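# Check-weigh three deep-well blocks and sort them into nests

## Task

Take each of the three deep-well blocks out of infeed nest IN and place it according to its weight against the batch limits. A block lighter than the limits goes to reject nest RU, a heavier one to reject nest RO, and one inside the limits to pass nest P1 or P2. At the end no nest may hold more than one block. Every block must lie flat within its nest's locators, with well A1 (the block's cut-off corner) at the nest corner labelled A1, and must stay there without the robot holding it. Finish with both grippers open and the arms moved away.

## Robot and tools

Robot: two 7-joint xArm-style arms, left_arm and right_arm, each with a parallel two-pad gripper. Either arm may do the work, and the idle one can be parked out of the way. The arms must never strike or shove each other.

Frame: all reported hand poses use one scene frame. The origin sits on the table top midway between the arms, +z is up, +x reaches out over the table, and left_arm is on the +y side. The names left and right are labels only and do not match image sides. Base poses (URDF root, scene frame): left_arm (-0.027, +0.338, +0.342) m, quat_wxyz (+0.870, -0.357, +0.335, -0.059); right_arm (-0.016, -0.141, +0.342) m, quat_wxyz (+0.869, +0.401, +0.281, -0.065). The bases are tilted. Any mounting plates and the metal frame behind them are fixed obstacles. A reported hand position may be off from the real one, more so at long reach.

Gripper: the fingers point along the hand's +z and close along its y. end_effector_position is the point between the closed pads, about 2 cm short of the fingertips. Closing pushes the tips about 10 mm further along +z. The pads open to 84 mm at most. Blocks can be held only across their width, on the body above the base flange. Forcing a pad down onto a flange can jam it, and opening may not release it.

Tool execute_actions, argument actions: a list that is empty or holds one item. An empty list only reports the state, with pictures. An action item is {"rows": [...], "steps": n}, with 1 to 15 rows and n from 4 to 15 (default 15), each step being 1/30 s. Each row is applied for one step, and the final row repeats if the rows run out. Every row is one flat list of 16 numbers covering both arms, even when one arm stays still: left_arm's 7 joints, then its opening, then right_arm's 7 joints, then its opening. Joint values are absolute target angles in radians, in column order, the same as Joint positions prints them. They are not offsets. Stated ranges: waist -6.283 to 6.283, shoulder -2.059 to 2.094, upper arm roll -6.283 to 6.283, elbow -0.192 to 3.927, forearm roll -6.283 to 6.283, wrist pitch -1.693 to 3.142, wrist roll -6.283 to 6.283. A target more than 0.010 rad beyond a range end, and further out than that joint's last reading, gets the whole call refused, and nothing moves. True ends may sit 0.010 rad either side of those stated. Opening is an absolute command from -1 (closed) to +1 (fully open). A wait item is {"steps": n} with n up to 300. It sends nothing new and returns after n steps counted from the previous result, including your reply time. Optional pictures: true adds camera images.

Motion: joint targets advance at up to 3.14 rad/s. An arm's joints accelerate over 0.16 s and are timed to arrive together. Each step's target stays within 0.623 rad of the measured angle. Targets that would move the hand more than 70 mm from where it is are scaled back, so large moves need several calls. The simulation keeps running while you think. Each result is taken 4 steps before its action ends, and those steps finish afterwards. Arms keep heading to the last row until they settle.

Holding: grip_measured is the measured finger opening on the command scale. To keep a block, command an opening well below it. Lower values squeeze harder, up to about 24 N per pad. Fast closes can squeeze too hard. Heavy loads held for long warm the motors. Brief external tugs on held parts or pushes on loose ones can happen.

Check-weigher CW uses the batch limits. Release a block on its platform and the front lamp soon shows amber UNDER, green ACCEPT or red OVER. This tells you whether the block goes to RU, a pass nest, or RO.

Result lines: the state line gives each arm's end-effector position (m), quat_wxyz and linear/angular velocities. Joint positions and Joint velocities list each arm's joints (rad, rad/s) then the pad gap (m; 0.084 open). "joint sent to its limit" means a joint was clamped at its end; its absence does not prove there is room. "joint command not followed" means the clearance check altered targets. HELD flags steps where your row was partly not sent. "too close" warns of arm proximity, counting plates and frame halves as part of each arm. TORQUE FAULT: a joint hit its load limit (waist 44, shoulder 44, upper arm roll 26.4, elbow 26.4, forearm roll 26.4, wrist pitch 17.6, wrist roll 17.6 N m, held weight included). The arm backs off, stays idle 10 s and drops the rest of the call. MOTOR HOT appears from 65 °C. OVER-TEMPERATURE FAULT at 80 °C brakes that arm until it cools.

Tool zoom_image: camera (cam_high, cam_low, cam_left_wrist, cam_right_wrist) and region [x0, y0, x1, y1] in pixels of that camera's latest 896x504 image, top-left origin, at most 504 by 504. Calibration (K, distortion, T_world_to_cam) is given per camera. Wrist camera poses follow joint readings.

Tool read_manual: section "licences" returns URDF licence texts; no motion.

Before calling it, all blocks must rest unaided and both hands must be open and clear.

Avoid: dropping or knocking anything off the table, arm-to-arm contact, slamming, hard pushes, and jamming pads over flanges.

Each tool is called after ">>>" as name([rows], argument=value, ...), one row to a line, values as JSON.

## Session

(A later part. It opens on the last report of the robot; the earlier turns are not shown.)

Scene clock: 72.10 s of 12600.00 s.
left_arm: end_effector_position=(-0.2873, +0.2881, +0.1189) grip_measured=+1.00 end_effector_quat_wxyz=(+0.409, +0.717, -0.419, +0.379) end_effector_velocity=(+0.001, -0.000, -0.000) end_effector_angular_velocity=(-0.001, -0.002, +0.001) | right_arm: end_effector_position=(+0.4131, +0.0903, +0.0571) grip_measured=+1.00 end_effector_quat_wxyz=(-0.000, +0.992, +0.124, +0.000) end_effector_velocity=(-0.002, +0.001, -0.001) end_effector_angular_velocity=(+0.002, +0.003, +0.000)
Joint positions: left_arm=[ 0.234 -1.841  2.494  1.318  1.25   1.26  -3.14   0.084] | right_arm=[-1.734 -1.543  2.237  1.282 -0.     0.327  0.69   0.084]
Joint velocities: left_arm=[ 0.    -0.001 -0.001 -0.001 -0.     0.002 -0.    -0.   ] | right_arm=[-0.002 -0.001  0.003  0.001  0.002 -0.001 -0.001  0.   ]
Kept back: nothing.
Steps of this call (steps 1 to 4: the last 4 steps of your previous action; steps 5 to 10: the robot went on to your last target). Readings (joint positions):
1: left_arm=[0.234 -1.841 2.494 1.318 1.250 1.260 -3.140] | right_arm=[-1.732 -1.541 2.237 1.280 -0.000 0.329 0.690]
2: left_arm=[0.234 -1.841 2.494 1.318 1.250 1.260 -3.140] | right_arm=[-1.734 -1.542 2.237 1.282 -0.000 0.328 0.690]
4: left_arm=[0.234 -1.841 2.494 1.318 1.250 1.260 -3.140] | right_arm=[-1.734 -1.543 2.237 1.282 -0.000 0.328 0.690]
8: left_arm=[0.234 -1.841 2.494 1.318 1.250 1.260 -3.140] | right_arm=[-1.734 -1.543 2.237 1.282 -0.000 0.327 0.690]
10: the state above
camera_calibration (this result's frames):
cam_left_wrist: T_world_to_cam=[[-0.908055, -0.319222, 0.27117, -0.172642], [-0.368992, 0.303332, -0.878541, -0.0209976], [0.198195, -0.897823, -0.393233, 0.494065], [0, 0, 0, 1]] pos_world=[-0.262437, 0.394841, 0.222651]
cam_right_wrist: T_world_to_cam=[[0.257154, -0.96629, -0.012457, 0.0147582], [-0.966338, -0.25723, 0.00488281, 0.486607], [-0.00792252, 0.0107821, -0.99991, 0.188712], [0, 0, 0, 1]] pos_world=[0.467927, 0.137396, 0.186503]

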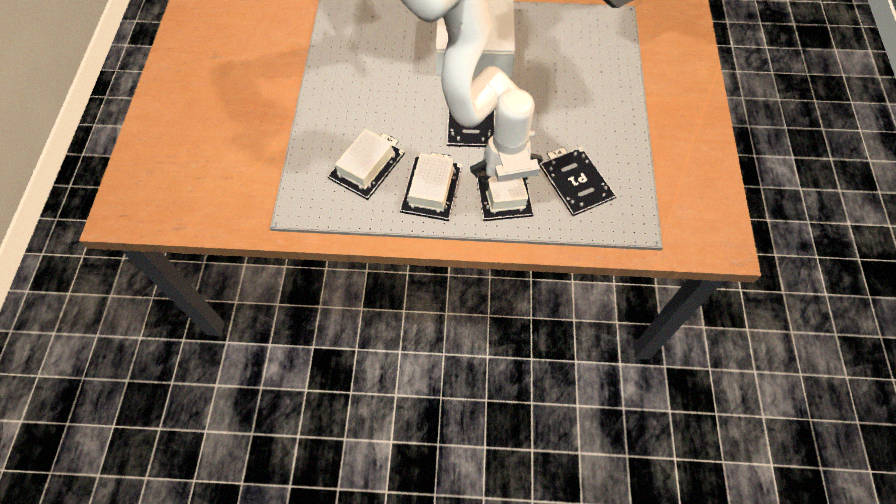

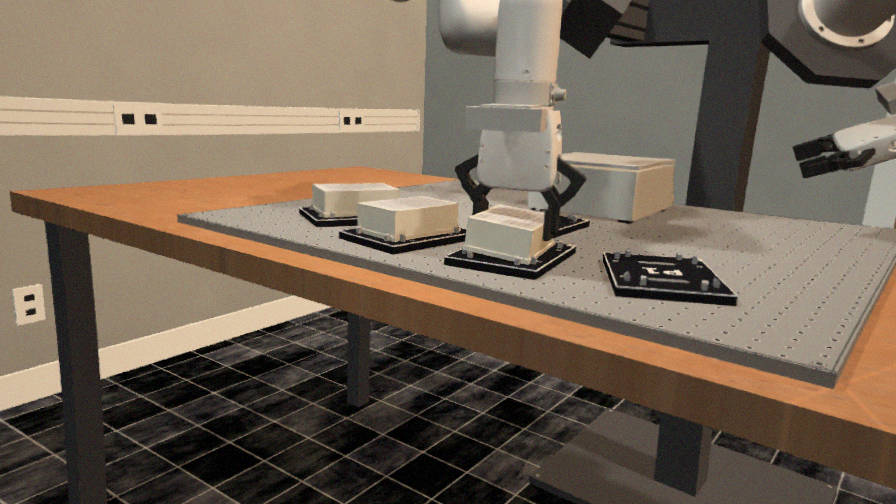

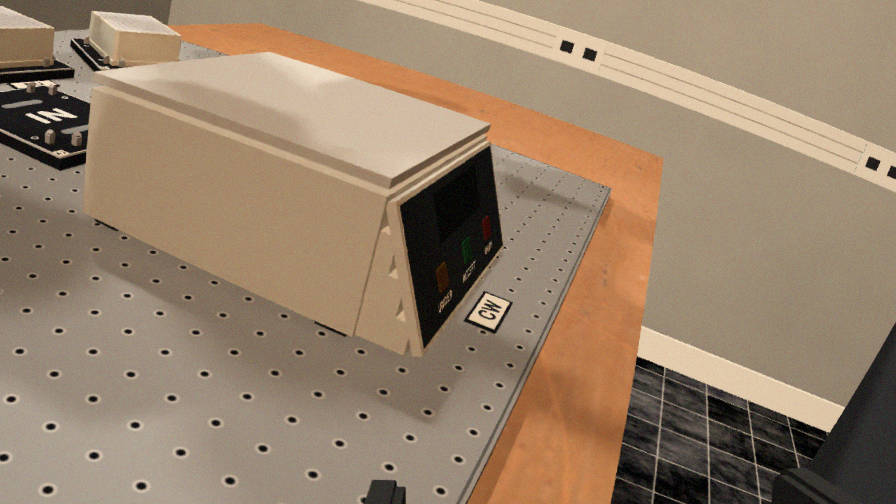

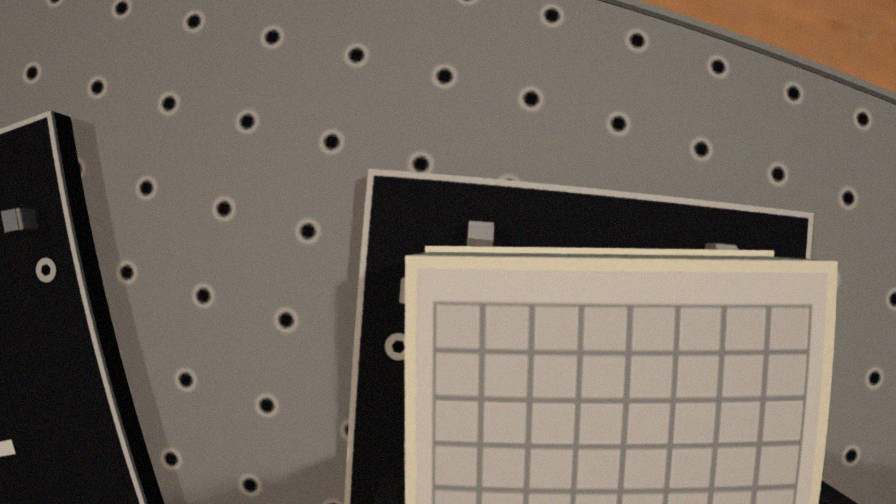

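Close, lift, rotate back.

>>> execute_actions([
  {"rows":[[0.234,-1.841,2.494,1.318,1.25,1.26,-3.14,1,-1.736,-1.544,2.2374,1.282,0,0.327,0.69,0]],"steps":12},
])

>>> execute_actions([
  {"rows":[[0.234,-1.841,2.494,1.318,1.25,1.26,-3.14,1,-1.71,-1.5255,2.237,1.2685,0,0.345,0.69,0],[0.234,-1.841,2.494,1.318,1.25,1.26,-3.14,1,-1.71,-1.5255,2.237,1.2685,0,0.345,0.69,0],[0.234,-1.841,2.494,1.318,1.25,1.26,-3.14,1,-1.71,-1.5255,2.237,1.2685,0,0.345,0.69,0],[0.234,-1.841,2.494,1.318,1.25,1.26,-3.14,1,-1.71,-1.5255,2.237,1.2685,0,0.345,0.69,0],[0.234,-1.841,2.494,1.318,1.25,1.26,-3.14,1,-1.71,-1.5255,2.237,1.2685,0,0.345,0.773,0]],"steps":15},
])

>>> execute_actions([
  {"steps":8},
], pictures=true)

Scene clock: 72.63 s of 12600.00 s.
left_arm: end_effector_position=(-0.2873, +0.2881, +0.1189) grip_measured=+1.00 end_effector_quat_wxyz=(+0.409, +0.717, -0.419, +0.379) end_effector_velocity=(-0.000, -0.000, +0.001) end_effector_angular_velocity=(-0.000, +0.001, -0.001) | right_arm: end_effector_position=(+0.4128, +0.0901, +0.0565) grip_measured=+1.00 end_effector_quat_wxyz=(-0.000, +0.992, +0.124, +0.000) end_effector_velocity=(-0.000, -0.000, -0.000) end_effector_angular_velocity=(-0.001, +0.000, +0.001)
Joint positions: left_arm=[ 0.234 -1.841  2.494  1.318  1.25   1.26  -3.14   0.084] | right_arm=[-1.735 -1.543  2.237  1.283 -0.     0.327  0.69   0.084]
Joint velocities: left_arm=[-0.     0.002  0.001 -0.001 -0.    -0.001 -0.     0.   ] | right_arm=[-0.    -0.001  0.    -0.001 -0.001 -0.     0.001  0.   ]
Steps of this call (steps 1 to 8: the robot went on to your last target; steps 9 to 16: the first 8 steps of this action). Readings (joint positions):
9: left_arm=[0.234 -1.841 2.494 1.318 1.250 1.260 -3.140] | right_arm=[-1.735 -1.543 2.237 1.283 -0.000 0.327 0.690]
10: left_arm=[0.234 -1.841 2.494 1.318 1.250 1.260 -3.140] | right_arm=[-1.735 -1.543 2.237 1.283 -0.000 0.327 0.690]
12: left_arm=[0.234 -1.841 2.494 1.318 1.250 1.260 -3.140] | right_arm=[-1.735 -1.543 2.237 1.283 -0.000 0.327 0.690]
16: the state above

Scene clock: 73.13 s of 12600.00 s.
left_arm: end_effector_position=(-0.2873, +0.2881, +0.1189) grip_measured=+1.00 end_effector_quat_wxyz=(+0.409, +0.717, -0.419, +0.379) end_effector_velocity=(-0.001, +0.000, +0.001) end_effector_angular_velocity=(-0.000, +0.001, -0.001) | right_arm: end_effector_position=(+0.4099, +0.0893, +0.0652) grip_measured=+0.99 end_effector_quat_wxyz=(+0.003, +0.996, +0.085, -0.003) end_effector_velocity=(+0.016, +0.012, +0.015) end_effector_angular_velocity=(+0.030, -0.030, -0.066)
Joint positions: left_arm=[ 0.234 -1.841  2.494  1.318  1.25   1.26  -3.14   0.084] | right_arm=[-1.713 -1.528  2.239  1.266  0.     0.346  0.771  0.084]
Joint velocities: left_arm=[-0.     0.001 -0.     0.    -0.     0.     0.     0.   ] | right_arm=[ 0.014  0.012 -0.01   0.018  0.001 -0.005  0.058  0.   ]
Steps of this call (steps 1 to 4: the last 4 steps of your previous action; steps 5 to 15: the first 11 steps of this action). Readings (joint positions):
5: left_arm=[0.234 -1.841 2.494 1.318 1.250 1.260 -3.140] | right_arm=[-1.735 -1.543 2.237 1.282 -0.000 0.327 0.690]
6: left_arm=[0.234 -1.841 2.494 1.318 1.250 1.260 -3.140] | right_arm=[-1.730 -1.540 2.237 1.278 0.000 0.332 0.690]
8: left_arm=[0.234 -1.841 2.494 1.318 1.250 1.260 -3.140] | right_arm=[-1.718 -1.531 2.237 1.268 0.000 0.342 0.690]
12: left_arm=[0.234 -1.841 2.494 1.318 1.250 1.260 -3.140] | right_arm=[-1.714 -1.528 2.239 1.265 0.000 0.346 0.748]
15: the state above

Scene clock: 73.40 s of 12600.00 s.
left_arm: end_effector_position=(-0.2873, +0.2881, +0.1189) grip_measured=+1.00 end_effector_quat_wxyz=(+0.409, +0.717, -0.419, +0.379) end_effector_velocity=(+0.000, -0.001, -0.000) end_effector_angular_velocity=(-0.001, -0.001, +0.001) | right_arm: end_effector_position=(+0.4122, +0.0909, +0.0674) grip_measured=+0.99 end_effector_quat_wxyz=(+0.001, +0.996, +0.084, -0.001) end_effector_velocity=(+0.002, +0.001, +0.002) end_effector_angular_velocity=(+0.003, -0.004, -0.002)
Joint positions: left_arm=[ 0.234 -1.841  2.494  1.318  1.25   1.26  -3.14   0.084] | right_arm=[-1.71  -1.526  2.237  1.268  0.     0.345  0.773  0.084]
Joint velocities: left_arm=[-0.    -0.001  0.001  0.     0.    -0.     0.    -0.   ] | right_arm=[ 0.002  0.001 -0.002  0.001  0.001 -0.001  0.    -0.   ]
Kept back: nothing.
Steps of this call (steps 1 to 4: the last 4 steps of your previous action; steps 5 to 8: the robot went on to your last target). Readings (joint positions):
1: left_arm=[0.234 -1.841 2.494 1.318 1.250 1.260 -3.140] | right_arm=[-1.712 -1.527 2.238 1.267 0.000 0.346 0.772]
2: left_arm=[0.234 -1.841 2.494 1.318 1.250 1.260 -3.140] | right_arm=[-1.712 -1.527 2.238 1.267 0.000 0.346 0.772]
4: left_arm=[0.234 -1.841 2.494 1.318 1.250 1.260 -3.140] | right_arm=[-1.711 -1.526 2.237 1.268 0.000 0.345 0.773]
8: the state above
camera_calibration (this result's frames):
cam_left_wrist: T_world_to_cam=[[-0.908055, -0.319222, 0.271171, -0.172642], [-0.368992, 0.303332, -0.878541, -0.0209978], [0.198195, -0.897823, -0.393233, 0.494065], [0, 0, 0, 1]] pos_world=[-0.262437, 0.394841, 0.222651]
cam_right_wrist: T_world_to_cam=[[0.178111, -0.983952, -0.0107314, 0.0497992], [-0.98397, -0.178192, 0.00709945, 0.485749], [-0.00889777, 0.00929488, -0.999917, 0.199597], [0, 0, 0, 1]] pos_world=[0.470868, 0.133701, 0.196666]

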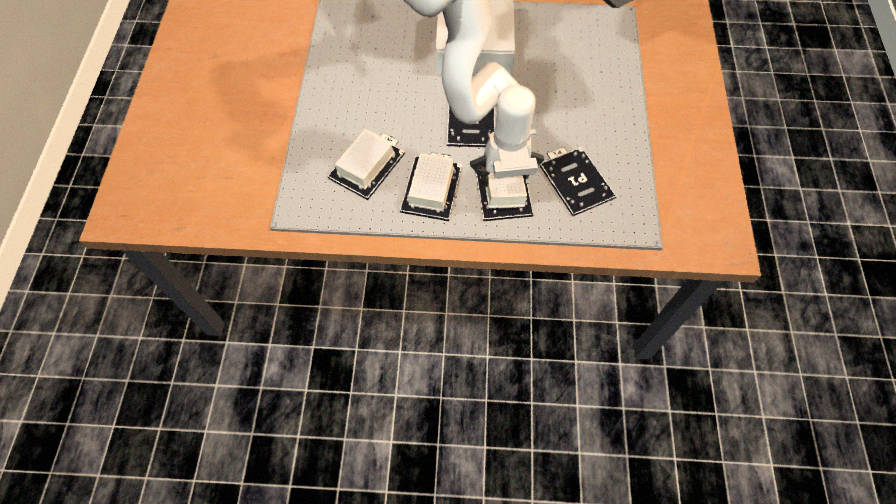

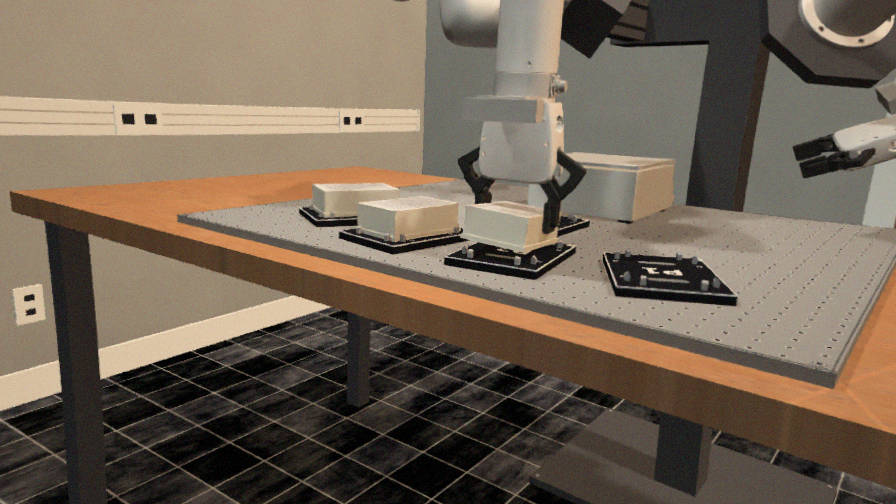

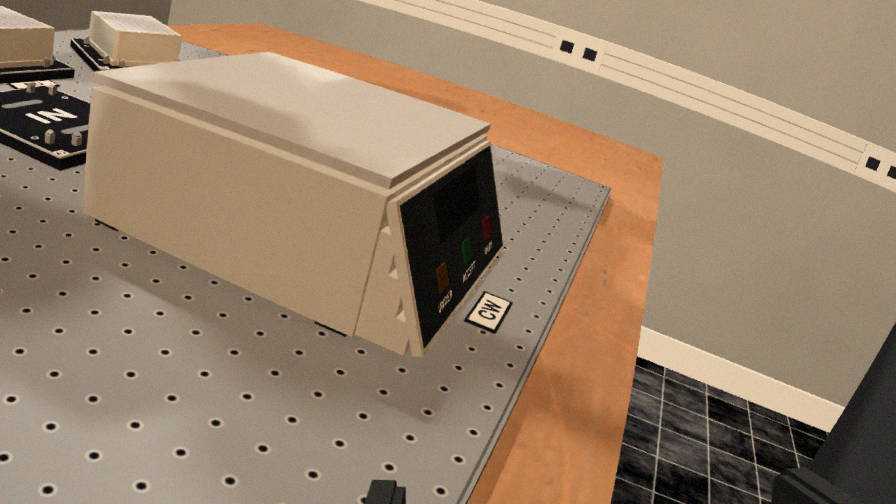

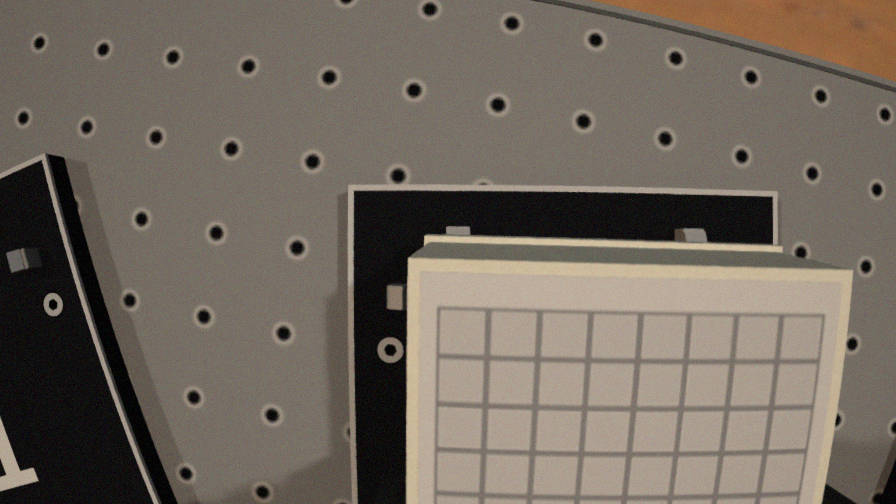

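>>> execute_actions([
  {"rows":[[0.234,-1.841,2.494,1.318,1.25,1.26,-3.14,1,-1.713,-1.537,2.2423,1.2715,0,0.3395,0.762,0]],"steps":15},
], pictures=true)

Scene clock: 73.93 s of 12600.00 s.
left_arm: end_effector_position=(-0.2873, +0.2881, +0.1189) grip_measured=+1.00 end_effector_quat_wxyz=(+0.409, +0.717, -0.419, +0.379) end_effector_velocity=(+0.000, -0.001, +0.000) end_effector_angular_velocity=(-0.001, -0.000, +0.001) | right_arm: end_effector_position=(+0.4083, +0.0931, +0.0640) grip_measured=+0.99 end_effector_quat_wxyz=(+0.001, +0.996, +0.093, -0.001) end_effector_velocity=(-0.001, +0.000, +0.000) end_effector_angular_velocity=(+0.000, +0.001, +0.000)
Joint positions: left_arm=[ 0.234 -1.841  2.494  1.318  1.25   1.26  -3.14   0.084] | right_arm=[-1.713 -1.537  2.242  1.271  0.     0.34   0.762  0.084]
Joint velocities: left_arm=[-0.    -0.     0.002  0.     0.    -0.    -0.     0.   ] | right_arm=[ 0.     0.     0.001 -0.001  0.001  0.    -0.    -0.   ]
Steps of this call (steps 1 to 5: the robot went on to your last target; steps 6 to 16: the first 11 steps of this action). Readings (joint positions):
6: left_arm=[0.234 -1.841 2.494 1.318 1.250 1.260 -3.140] | right_arm=[-1.710 -1.526 2.237 1.269 0.000 0.345 0.772]
7: left_arm=[0.234 -1.841 2.494 1.318 1.250 1.260 -3.140] | right_arm=[-1.711 -1.529 2.238 1.270 0.000 0.343 0.768]
9: left_arm=[0.234 -1.841 2.494 1.318 1.250 1.260 -3.140] | right_arm=[-1.713 -1.536 2.242 1.271 -0.000 0.340 0.764]
13: left_arm=[0.234 -1.841 2.494 1.318 1.250 1.260 -3.140] | right_arm=[-1.713 -1.537 2.242 1.271 -0.000 0.340 0.762]
16: the state above
camera_calibration (this result's frames):
cam_left_wrist: T_world_to_cam=[[-0.908055, -0.319222, 0.27117, -0.172642], [-0.368992, 0.303333, -0.878541, -0.0209979], [0.198195, -0.897823, -0.393233, 0.494065], [0, 0, 0, 1]] pos_world=[-0.262437, 0.394841, 0.22265]
cam_right_wrist: T_world_to_cam=[[0.197263, -0.980295, -0.0104845, 0.0444342], [-0.98031, -0.197341, 0.00697195, 0.482627], [-0.00890357, 0.00890272, -0.999921, 0.19617], [0, 0, 0, 1]] pos_world=[0.466105, 0.137054, 0.193256]

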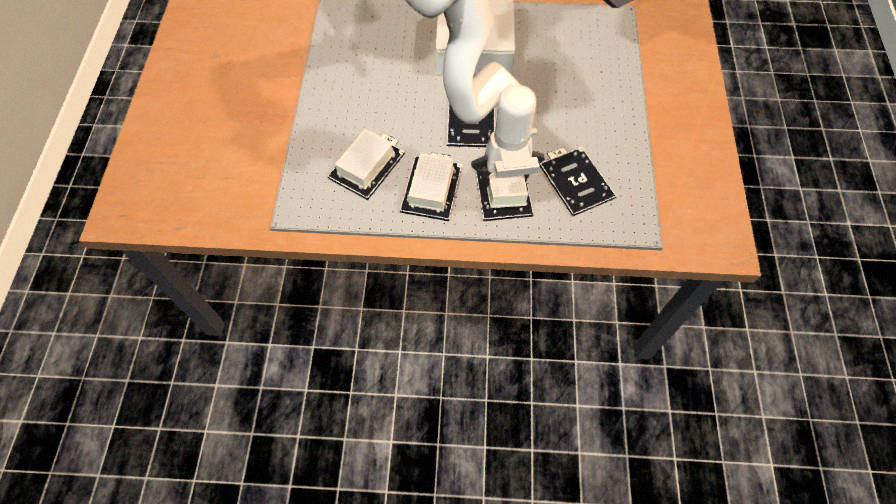

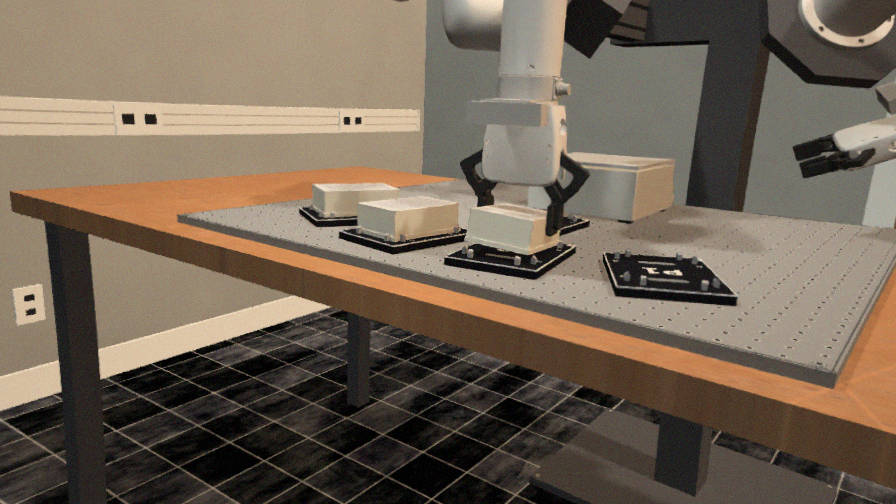

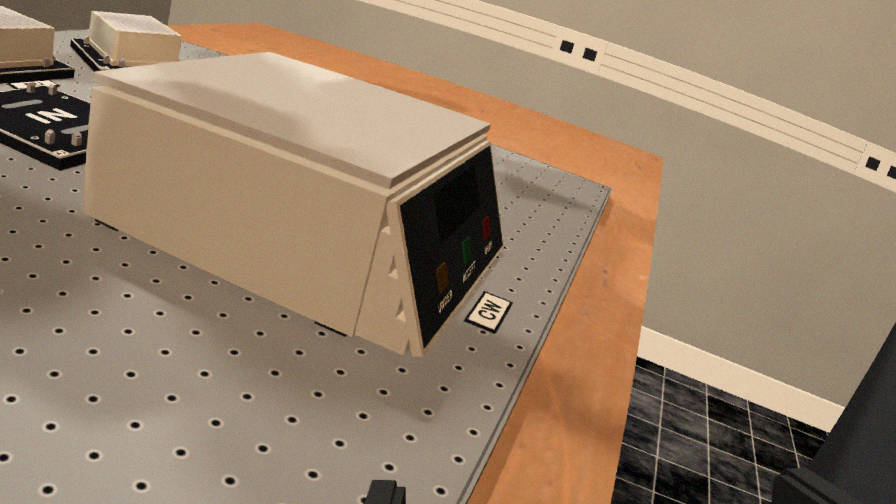

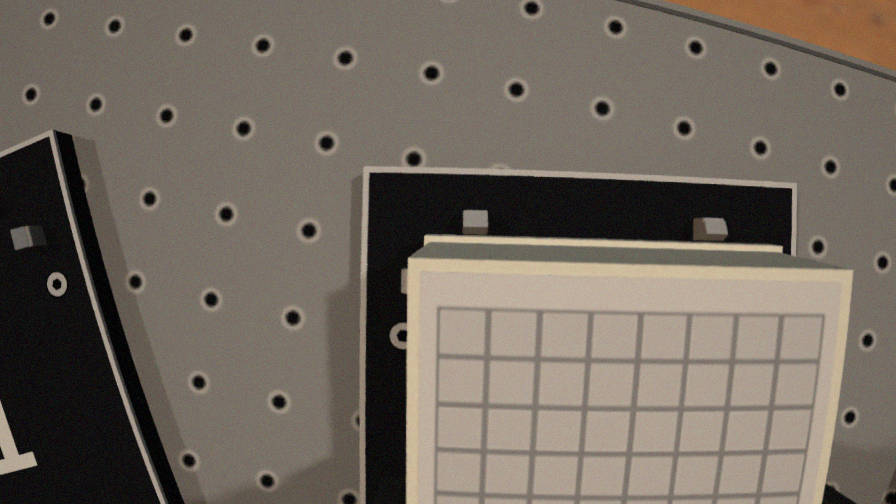

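>>> execute_actions([
  {"rows":[[0.234,-1.841,2.494,1.318,1.25,1.26,-3.14,1,-1.721,-1.543,2.2427,1.278,0,0.3355,0.762,0.5],[0.234,-1.841,2.494,1.318,1.25,1.26,-3.14,1,-1.73,-1.5495,2.2432,1.284,0,0.331,0.762,0.5]],"steps":12},
])

>>> execute_actions([
  {"rows":[[0.234,-1.841,2.494,1.318,1.25,1.26,-3.14,1,-1.73,-1.5495,2.2432,1.284,0,0.331,0.762,1]],"steps":14},
], pictures=true)

Scene clock: 74.40 s of 12600.00 s.
left_arm: end_effector_position=(-0.2873, +0.2881, +0.1189) grip_measured=+1.00 end_effector_quat_wxyz=(+0.409, +0.717, -0.419, +0.379) end_effector_velocity=(-0.001, +0.001, +0.000) end_effector_angular_velocity=(+0.001, +0.002, -0.001) | right_arm: end_effector_position=(+0.4092, +0.0930, +0.0571) grip_measured=+0.98 end_effector_quat_wxyz=(+0.001, +0.996, +0.093, -0.000) end_effector_velocity=(-0.001, +0.000, +0.001) end_effector_angular_velocity=(-0.001, -0.000, +0.003)
Joint positions: left_arm=[ 0.234 -1.841  2.494  1.318  1.25   1.26  -3.14   0.084] | right_arm=[-1.73  -1.549  2.242  1.284  0.     0.331  0.762  0.083]
Joint velocities: left_arm=[ 0.     0.001 -0.001  0.001 -0.    -0.    -0.     0.   ] | right_arm=[ 0.004 -0.     0.    -0.002  0.     0.002 -0.001 -0.   ]
Steps of this call (steps 1 to 4: the last 4 steps of your previous action; steps 5 to 6: the robot went on to your last target; steps 7 to 14: the first 8 steps of this action). Readings (joint positions):
7: left_arm=[0.234 -1.841 2.494 1.318 1.250 1.260 -3.140] | right_arm=[-1.713 -1.537 2.242 1.272 -0.000 0.339 0.762]
8: left_arm=[0.234 -1.841 2.494 1.318 1.250 1.260 -3.140] | right_arm=[-1.716 -1.539 2.242 1.275 -0.000 0.337 0.762]
10: left_arm=[0.234 -1.841 2.494 1.318 1.250 1.260 -3.140] | right_arm=[-1.726 -1.546 2.242 1.282 -0.000 0.333 0.762]
14: the state above

Scene clock: 74.87 s of 12600.00 s.
left_arm: end_effector_position=(-0.2873, +0.2881, +0.1189) grip_measured=+1.00 end_effector_quat_wxyz=(+0.409, +0.717, -0.419, +0.379) end_effector_velocity=(-0.001, -0.000, +0.000) end_effector_angular_velocity=(+0.000, +0.002, -0.000) | right_arm: end_effector_position=(+0.4074, +0.0930, +0.0562) grip_measured=+1.00 end_effector_quat_wxyz=(+0.001, +0.996, +0.094, -0.002) end_effector_velocity=(+0.001, -0.000, +0.000) end_effector_angular_velocity=(+0.000, -0.001, -0.003)
Joint positions: left_arm=[ 0.234 -1.841  2.494  1.318  1.25   1.26  -3.14   0.084] | right_arm=[-1.73  -1.55   2.244  1.283 -0.     0.331  0.762  0.084]
Joint velocities: left_arm=[ 0.     0.001  0.001  0.    -0.    -0.001 -0.    -0.   ] | right_arm=[ 0.     0.001 -0.001  0.     0.     0.     0.001  0.   ]
Steps of this call (steps 1 to 4: the last 4 steps of your previous action; steps 5 to 14: the first 10 steps of this action). Readings (joint positions):
5: left_arm=[0.234 -1.841 2.494 1.318 1.250 1.260 -3.140] | right_arm=[-1.730 -1.549 2.242 1.284 0.000 0.331 0.762]
6: left_arm=[0.234 -1.841 2.494 1.318 1.250 1.260 -3.140] | right_arm=[-1.730 -1.549 2.242 1.284 0.000 0.331 0.762]
8: left_arm=[0.234 -1.841 2.494 1.318 1.250 1.260 -3.140] | right_arm=[-1.730 -1.549 2.242 1.284 -0.000 0.331 0.762]
12: left_arm=[0.234 -1.841 2.494 1.318 1.250 1.260 -3.140] | right_arm=[-1.730 -1.550 2.244 1.283 -0.000 0.331 0.762]
14: the state above
camera_calibration (this result's frames):
cam_left_wrist: T_world_to_cam=[[-0.908055, -0.319222, 0.271171, -0.172642], [-0.368992, 0.303332, -0.878541, -0.0209978], [0.198195, -0.897823, -0.393233, 0.494065], [0, 0, 0, 1]] pos_world=[-0.262437, 0.394841, 0.222651]
cam_right_wrist: T_world_to_cam=[[0.197796, -0.98019, -0.0101857, 0.0441731], [-0.980183, -0.197889, 0.00902062, 0.481703], [-0.0108576, 0.00819961, -0.999907, 0.189236], [0, 0, 0, 1]] pos_world=[0.465475, 0.13707, 0.185323]

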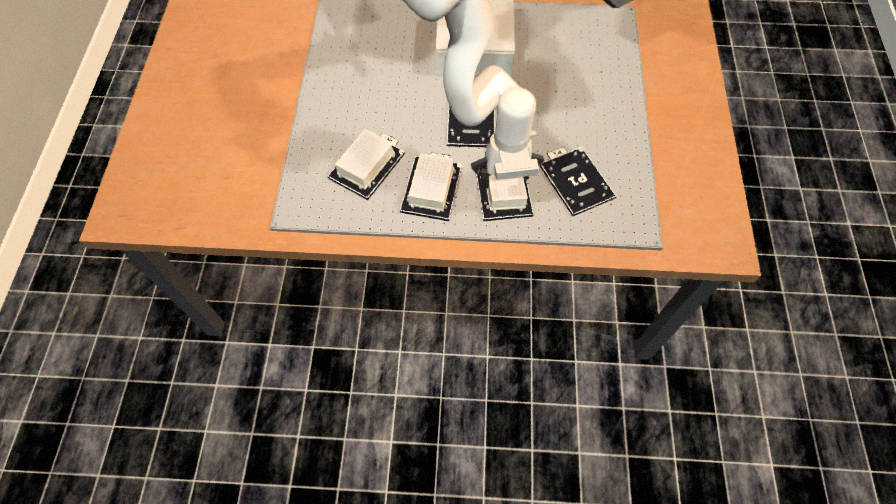

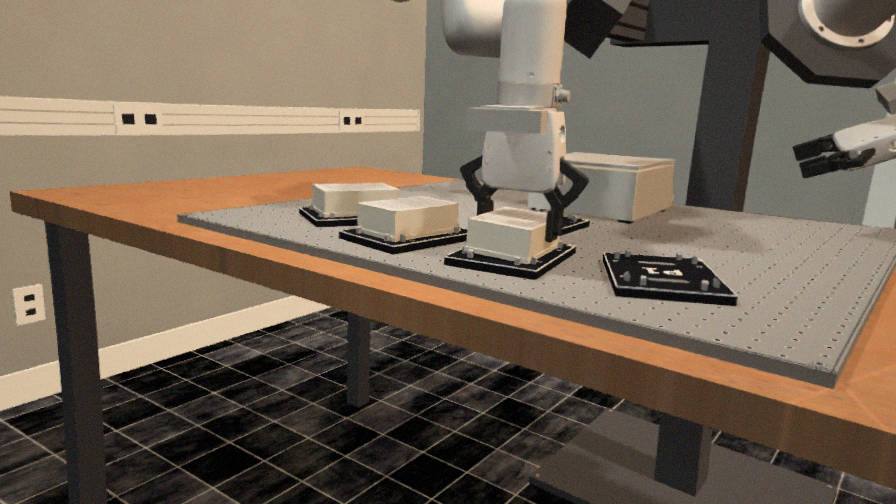

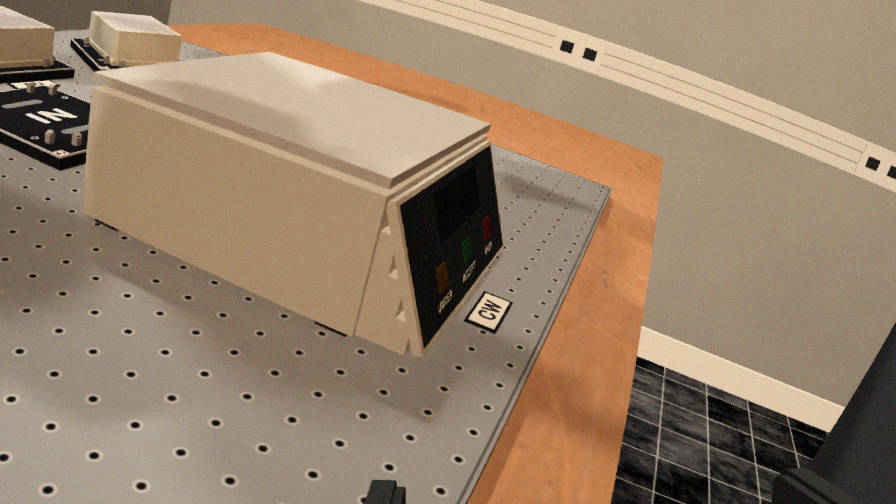

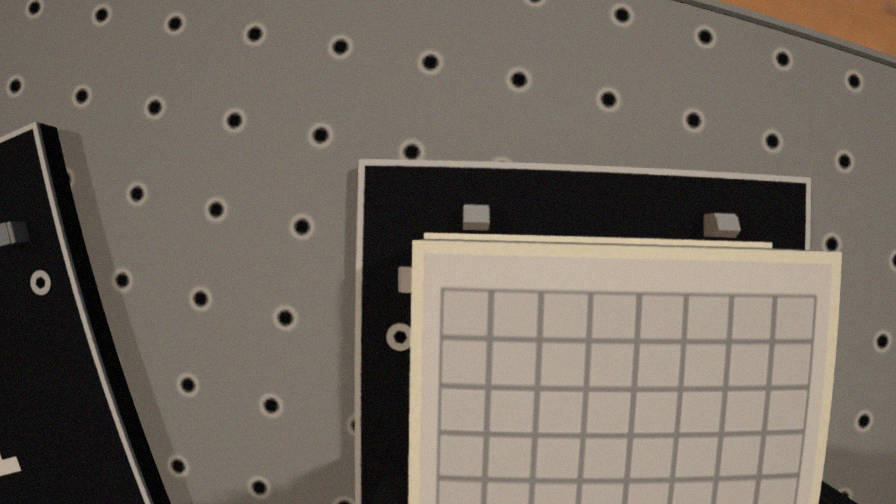

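>>> execute_actions([
  {"rows":[[0.234,-1.841,2.494,1.318,1.25,1.26,-3.14,1,-1.731,-1.548,2.242,1.282,0,0.33,0.782,1],[0.234,-1.841,2.494,1.318,1.25,1.26,-3.14,1,-1.731,-1.548,2.242,1.282,0,0.33,0.782,1],[0.234,-1.841,2.494,1.318,1.25,1.26,-3.14,1,-1.731,-1.548,2.242,1.282,0,0.33,0.782,1],[0.234,-1.841,2.494,1.318,1.25,1.26,-3.14,1,-1.731,-1.548,2.242,1.282,0,0.33,0.782,1],[0.234,-1.841,2.494,1.318,1.25,1.26,-3.14,1,-1.731,-1.548,2.242,1.282,0,0.33,0.782,0]],"steps":15},
], pictures=true)

Scene clock: 75.43 s of 12600.00 s.
left_arm: end_effector_position=(-0.2873, +0.2881, +0.1189) grip_measured=+1.00 end_effector_quat_wxyz=(+0.409, +0.717, -0.419, +0.379) end_effector_velocity=(-0.000, -0.000, +0.000) end_effector_angular_velocity=(-0.001, +0.000, +0.000) | right_arm: end_effector_position=(+0.4086, +0.0923, +0.0566) grip_measured=+0.96 end_effector_quat_wxyz=(+0.001, +0.997, +0.083, -0.001) end_effector_velocity=(+0.000, -0.000, -0.000) end_effector_angular_velocity=(-0.000, +0.000, -0.004)
Joint positions: left_arm=[ 0.234 -1.841  2.494  1.318  1.25   1.26  -3.14   0.084] | right_arm=[-1.731 -1.548  2.242  1.282 -0.     0.33   0.782  0.083]
Joint velocities: left_arm=[ 0.     0.     0.001  0.     0.    -0.     0.    -0.   ] | right_arm=[-0.    -0.    -0.    -0.     0.001  0.     0.003  0.   ]
Steps of this call (steps 1 to 4: the last 4 steps of your previous action; steps 5 to 6: the robot went on to your last target; steps 7 to 17: the first 11 steps of this action). Readings (joint positions):
7: left_arm=[0.234 -1.841 2.494 1.318 1.250 1.260 -3.140] | right_arm=[-1.730 -1.550 2.244 1.283 0.000 0.331 0.763]
8: left_arm=[0.234 -1.841 2.494 1.318 1.250 1.260 -3.140] | right_arm=[-1.730 -1.549 2.243 1.283 -0.000 0.331 0.770]
10: left_arm=[0.234 -1.841 2.494 1.318 1.250 1.260 -3.140] | right_arm=[-1.731 -1.548 2.243 1.283 -0.000 0.330 0.779]
14: left_arm=[0.234 -1.841 2.494 1.318 1.250 1.260 -3.140] | right_arm=[-1.731 -1.548 2.242 1.282 -0.000 0.330 0.782]
17: the state above
camera_calibration (this result's frames):
cam_left_wrist: T_world_to_cam=[[-0.908055, -0.319222, 0.27117, -0.172642], [-0.368992, 0.303332, -0.878541, -0.0209977], [0.198195, -0.897823, -0.393233, 0.494065], [0, 0, 0, 1]] pos_world=[-0.262437, 0.394841, 0.222651]
cam_right_wrist: T_world_to_cam=[[0.175845, -0.984359, -0.0107908, 0.0526286], [-0.98437, -0.175934, 0.00790576, 0.482524], [-0.00968058, 0.00923196, -0.999911, 0.189048], [0, 0, 0, 1]] pos_world=[0.467558, 0.134953, 0.185785]

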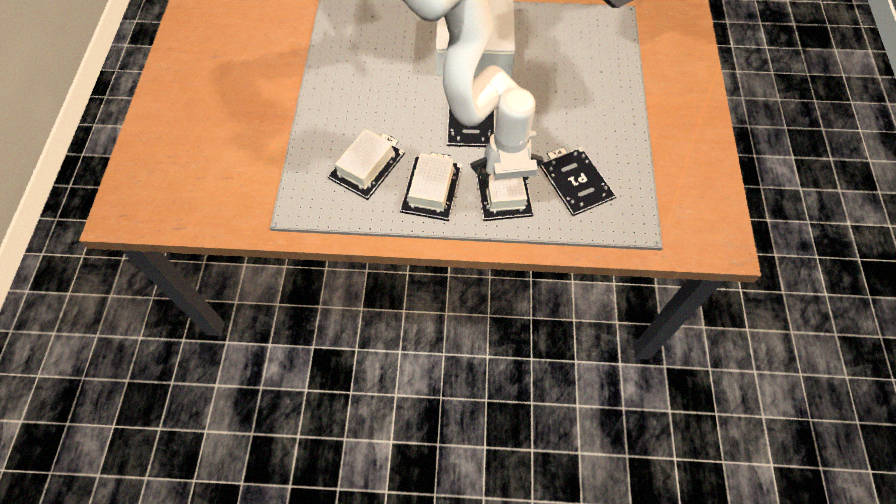

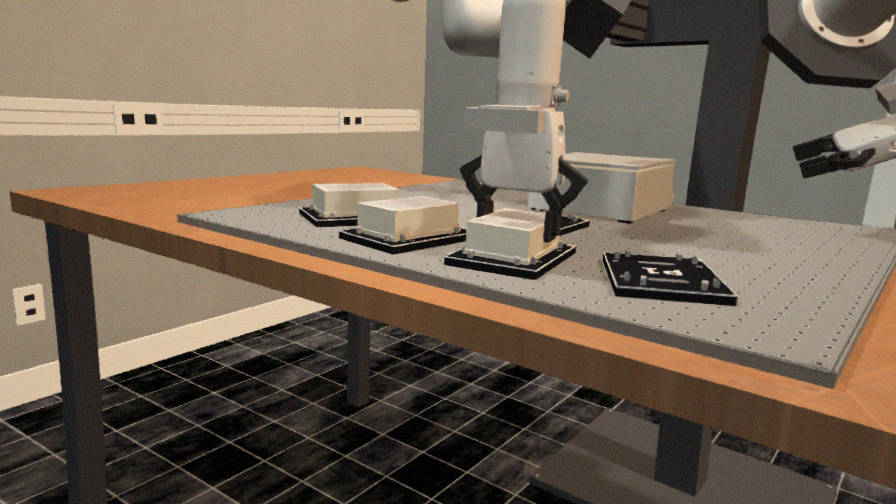

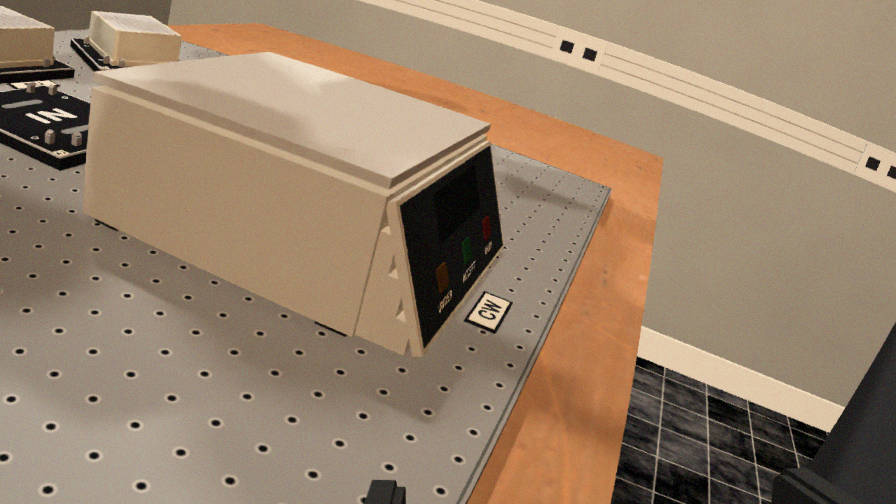

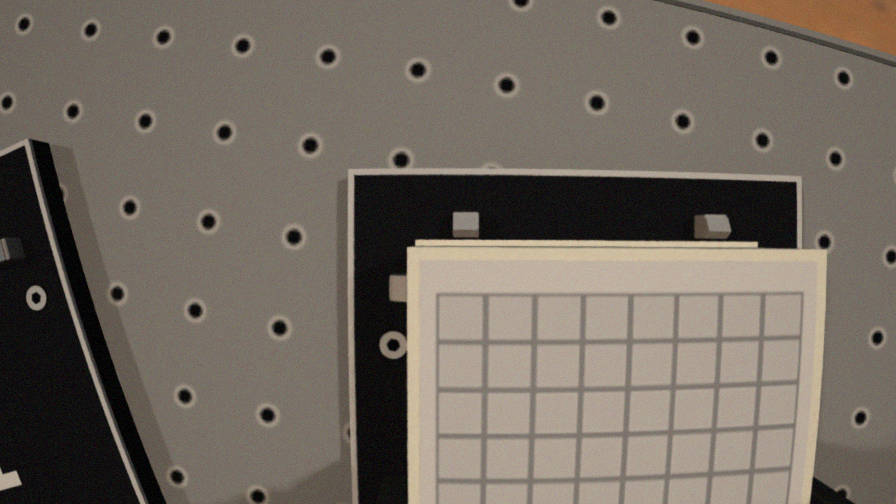

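>>> execute_actions([
  {"rows":[[0.234,-1.841,2.494,1.318,1.25,1.26,-3.14,1,-1.7323,-1.5464,2.2406,1.282,0,0.33,0.779,0],[0.234,-1.841,2.494,1.318,1.25,1.26,-3.14,1,-1.7323,-1.5464,2.2406,1.282,0,0.33,0.779,0],[0.234,-1.841,2.494,1.318,1.25,1.26,-3.14,1,-1.7323,-1.5464,2.2406,1.282,0,0.33,0.779,0],[0.234,-1.841,2.494,1.318,1.25,1.26,-3.14,1,-1.7323,-1.5464,2.2406,1.282,0,0.33,0.779,0],[0.234,-1.841,2.494,1.318,1.25,1.26,-3.14,1,-1.737,-1.55,2.2409,1.285,0,0.3274,0.779,0],[0.234,-1.841,2.494,1.318,1.25,1.26,-3.14,1,-1.737,-1.55,2.2409,1.285,0,0.3274,0.779,0],[0.234,-1.841,2.494,1.318,1.25,1.26,-3.14,1,-1.737,-1.55,2.2409,1.285,0,0.3274,0.779,0],[0.234,-1.841,2.494,1.318,1.25,1.26,-3.14,1,-1.737,-1.55,2.2409,1.285,0,0.3274,0.779,0],[0.234,-1.841,2.494,1.318,1.25,1.26,-3.14,1,-1.737,-1.55,2.2409,1.285,0,0.3274,0.779,1]],"steps":15},
])

>>> execute_actions([
  {"rows":[[0.234,-1.841,2.494,1.318,1.25,1.26,-3.14,1,-1.7326,-1.5466,2.2406,1.282,0,0.33,0.779,1],[0.234,-1.841,2.494,1.318,1.25,1.26,-3.14,1,-1.7282,-1.5432,2.2404,1.279,0,0.3327,0.779,1],[0.234,-1.841,2.494,1.318,1.25,1.26,-3.14,1,-1.7238,-1.5398,2.2401,1.276,0,0.3353,0.779,1],[0.234,-1.841,2.494,1.318,1.25,1.26,-3.14,1,-1.7194,-1.5364,2.2399,1.273,0,0.338,0.779,1],[0.234,-1.841,2.494,1.318,1.25,1.26,-3.14,1,-1.715,-1.533,2.2396,1.27,0,0.3406,0.779,1],[0.234,-1.841,2.494,1.318,1.25,1.26,-3.14,1,-1.7106,-1.5296,2.2393,1.267,0,0.3432,0.779,1],[0.234,-1.841,2.494,1.318,1.25,1.26,-3.14,1,-1.7062,-1.5262,2.239,1.264,0,0.346,0.779,1],[0.234,-1.841,2.494,1.318,1.25,1.26,-3.14,1,-1.7018,-1.5228,2.2388,1.261,0,0.3485,0.779,1],[0.234,-1.841,2.494,1.318,1.25,1.26,-3.14,1,-1.6974,-1.5194,2.2385,1.258,0,0.351,0.779,1],[0.234,-1.841,2.494,1.318,1.25,1.26,-3.14,1,-1.693,-1.516,2.2383,1.255,0,0.354,0.779,1],[0.234,-1.841,2.494,1.318,1.25,1.26,-3.14,1,-1.686,-1.5105,2.238,1.2505,0,0.358,0.779,1],[0.234,-1.841,2.494,1.318,1.25,1.26,-3.14,1,-1.679,-1.505,2.2375,1.246,0,0.362,0.779,1]],"steps":15},
])

>>> execute_actions([
  {"rows":[[0.234,-1.841,2.494,1.318,1.25,1.26,-3.14,1,-1.58,-1.429,2.23,1.18,0,0.425,0.779,1]],"steps":15},
], pictures=true)

Scene clock: 78.70 s of 12600.00 s.
left_arm: end_effector_position=(-0.2873, +0.2881, +0.1189) grip_measured=+1.00 end_effector_quat_wxyz=(+0.409, +0.717, -0.419, +0.379) end_effector_velocity=(-0.001, -0.000, +0.000) end_effector_angular_velocity=(-0.000, +0.002, -0.000) | right_arm: end_effector_position=(+0.4095, +0.0914, +0.0545) grip_measured=+0.97 end_effector_quat_wxyz=(+0.001, +0.997, +0.083, -0.001) end_effector_velocity=(-0.000, -0.001, -0.005) end_effector_angular_velocity=(-0.002, -0.001, -0.000)
Joint positions: left_arm=[ 0.234 -1.841  2.494  1.318  1.25   1.26  -3.14   0.084] | right_arm=[-1.737 -1.55   2.241  1.285  0.     0.328  0.779  0.083]
Joint velocities: left_arm=[-0.     0.001  0.001  0.001 -0.    -0.    -0.     0.   ] | right_arm=[-0.01  -0.01  -0.     0.007 -0.001 -0.006  0.002  0.021]
Steps of this call (steps 1 to 4: the last 4 steps of your previous action; steps 5 to 15: the robot went on to your last target; steps 16 to 87: nothing new was sent; steps 88 to 98: the first 11 steps of this action). Readings (joint positions):
88: left_arm=[0.234 -1.841 2.494 1.318 1.250 1.260 -3.140] | right_arm=[-1.731 -1.548 2.242 1.282 0.000 0.330 0.782]
89: left_arm=[0.234 -1.841 2.494 1.318 1.250 1.260 -3.140] | right_arm=[-1.731 -1.547 2.242 1.282 0.000 0.330 0.781]
91: left_arm=[0.234 -1.841 2.494 1.318 1.250 1.260 -3.140] | right_arm=[-1.732 -1.547 2.242 1.282 0.000 0.330 0.780]
95: left_arm=[0.234 -1.841 2.494 1.318 1.250 1.260 -3.140] | right_arm=[-1.736 -1.549 2.241 1.285 0.000 0.328 0.779]
98: the state above

Scene clock: 79.20 s of 12600.00 s.
left_arm: end_effector_position=(-0.2873, +0.2881, +0.1189) grip_measured=+1.00 end_effector_quat_wxyz=(+0.409, +0.717, -0.419, +0.379) end_effector_velocity=(+0.001, -0.000, +0.000) end_effector_angular_velocity=(-0.001, -0.001, -0.000) | right_arm: end_effector_position=(+0.4102, +0.0910, +0.0720) grip_measured=+1.00 end_effector_quat_wxyz=(+0.001, +0.997, +0.082, -0.001) end_effector_velocity=(-0.004, -0.004, +0.060) end_effector_angular_velocity=(-0.012, +0.009, +0.002)
Joint positions: left_arm=[ 0.234 -1.841  2.494  1.318  1.25   1.26  -3.14   0.084] | right_arm=[-1.697 -1.519  2.238  1.258  0.     0.351  0.779  0.084]
Joint velocities: left_arm=[-0.     0.001  0.    -0.002 -0.     0.001 -0.     0.   ] | right_arm=[ 0.14   0.109 -0.006 -0.102  0.001  0.09  -0.001 -0.   ]
Steps of this call (steps 1 to 4: the last 4 steps of your previous action; steps 5 to 15: the first 11 steps of this action). Readings (joint positions):
5: left_arm=[0.234 -1.841 2.494 1.318 1.250 1.260 -3.140] | right_arm=[-1.738 -1.550 2.240 1.285 0.000 0.327 0.779]
6: left_arm=[0.234 -1.841 2.494 1.318 1.250 1.260 -3.140] | right_arm=[-1.736 -1.549 2.240 1.283 0.000 0.329 0.779]
8: left_arm=[0.234 -1.841 2.494 1.318 1.250 1.260 -3.140] | right_arm=[-1.729 -1.544 2.240 1.278 0.000 0.333 0.779]
12: left_arm=[0.234 -1.841 2.494 1.318 1.250 1.260 -3.140] | right_arm=[-1.711 -1.530 2.239 1.267 0.000 0.343 0.779]
15: the state above

Scene clock: 79.70 s of 12600.00 s.
left_arm: end_effector_position=(-0.2873, +0.2881, +0.1189) grip_measured=+1.00 end_effector_quat_wxyz=(+0.409, +0.717, -0.419, +0.379) end_effector_velocity=(-0.000, +0.000, +0.000) end_effector_angular_velocity=(+0.000, +0.000, -0.001) | right_arm: end_effector_position=(+0.4054, +0.0879, +0.1219) grip_measured=+1.00 end_effector_quat_wxyz=(+0.004, +0.996, +0.084, -0.004) end_effector_velocity=(-0.021, -0.045, -0.042) end_effector_angular_velocity=(-0.098, +0.062, -0.012)
Joint positions: left_arm=[ 0.234 -1.841  2.494  1.318  1.25   1.26  -3.14   0.084] | right_arm=[-1.581 -1.43   2.23   1.179 -0.     0.425  0.779  0.084]
Joint velocities: left_arm=[-0.     0.001 -0.001 -0.    -0.    -0.     0.    -0.   ] | right_arm=[-0.044 -0.029 -0.007 -0.05  -0.001  0.014  0.001 -0.   ]
Steps of this call (steps 1 to 4: the last 4 steps of your previous action; steps 5 to 15: the first 11 steps of this action). Readings (joint positions):
5: left_arm=[0.234 -1.841 2.494 1.318 1.250 1.260 -3.140] | right_arm=[-1.678 -1.504 2.237 1.247 0.000 0.362 0.779]
6: left_arm=[0.234 -1.841 2.494 1.318 1.250 1.260 -3.140] | right_arm=[-1.670 -1.498 2.237 1.239 0.000 0.369 0.779]
8: left_arm=[0.234 -1.841 2.494 1.318 1.250 1.260 -3.140] | right_arm=[-1.620 -1.460 2.232 1.197 -0.000 0.405 0.779]
12: left_arm=[0.234 -1.841 2.494 1.318 1.250 1.260 -3.140] | right_arm=[-1.575 -1.426 2.231 1.187 -0.000 0.422 0.779]
15: the state above
camera_calibration (this result's frames):
cam_left_wrist: T_world_to_cam=[[-0.908055, -0.319222, 0.27117, -0.172642], [-0.368992, 0.303332, -0.878541, -0.0209977], [0.198195, -0.897823, -0.393233, 0.494065], [0, 0, 0, 1]] pos_world=[-0.262437, 0.394841, 0.222651]
cam_right_wrist: T_world_to_cam=[[0.178148, -0.983986, -0.00582686, 0.0480619], [-0.983892, -0.178214, 0.0139845, 0.47736], [-0.014799, 0.0032417, -0.999885, 0.256931], [0, 0, 0, 1]] pos_world=[0.464911, 0.131531, 0.250506]

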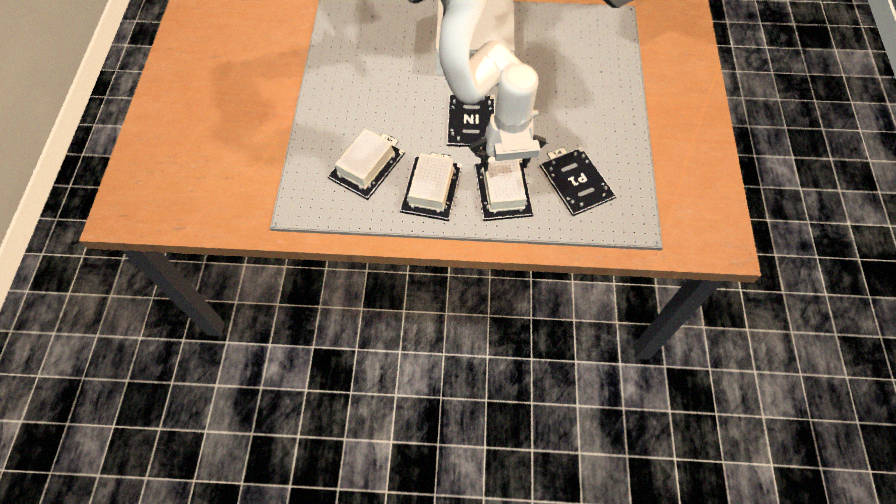

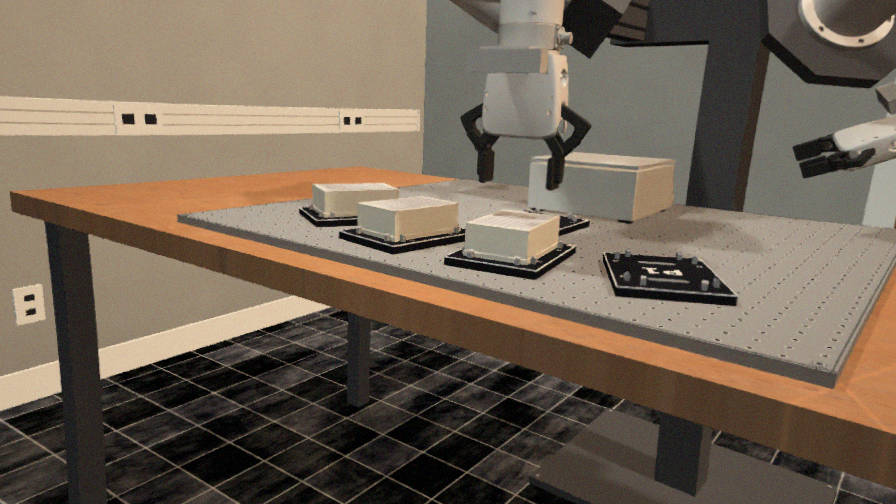

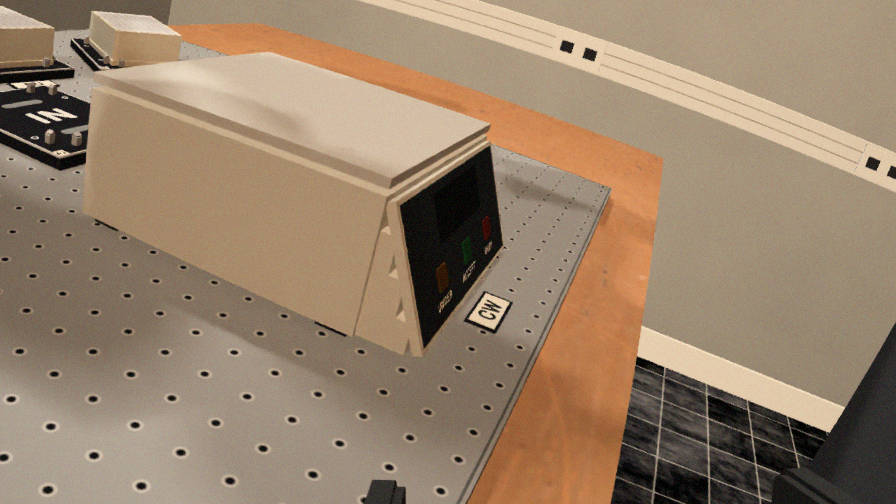

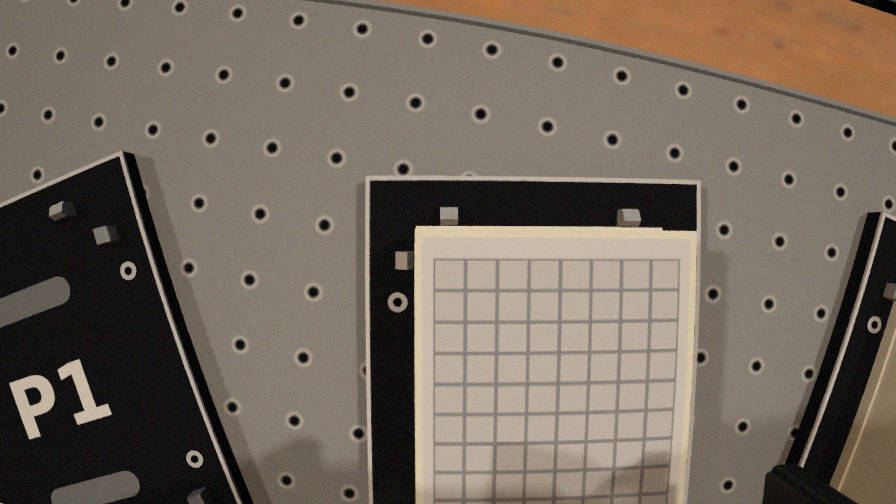

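>>> zoom_image(camera="cam_low", region=[330,180,600,290])

Region (330, 180, 600, 290) of cam_low's 896x504 image, scaled by 1.867, with more detail than that image has; it fills the top 205 rows of this view, and the rest is white.

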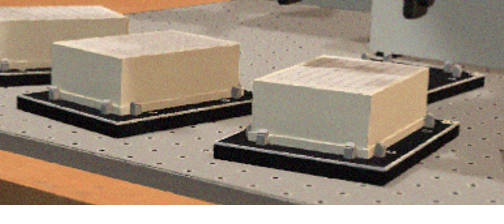

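>>> finished_scene(scene=1)

The scene is finished: the task was done.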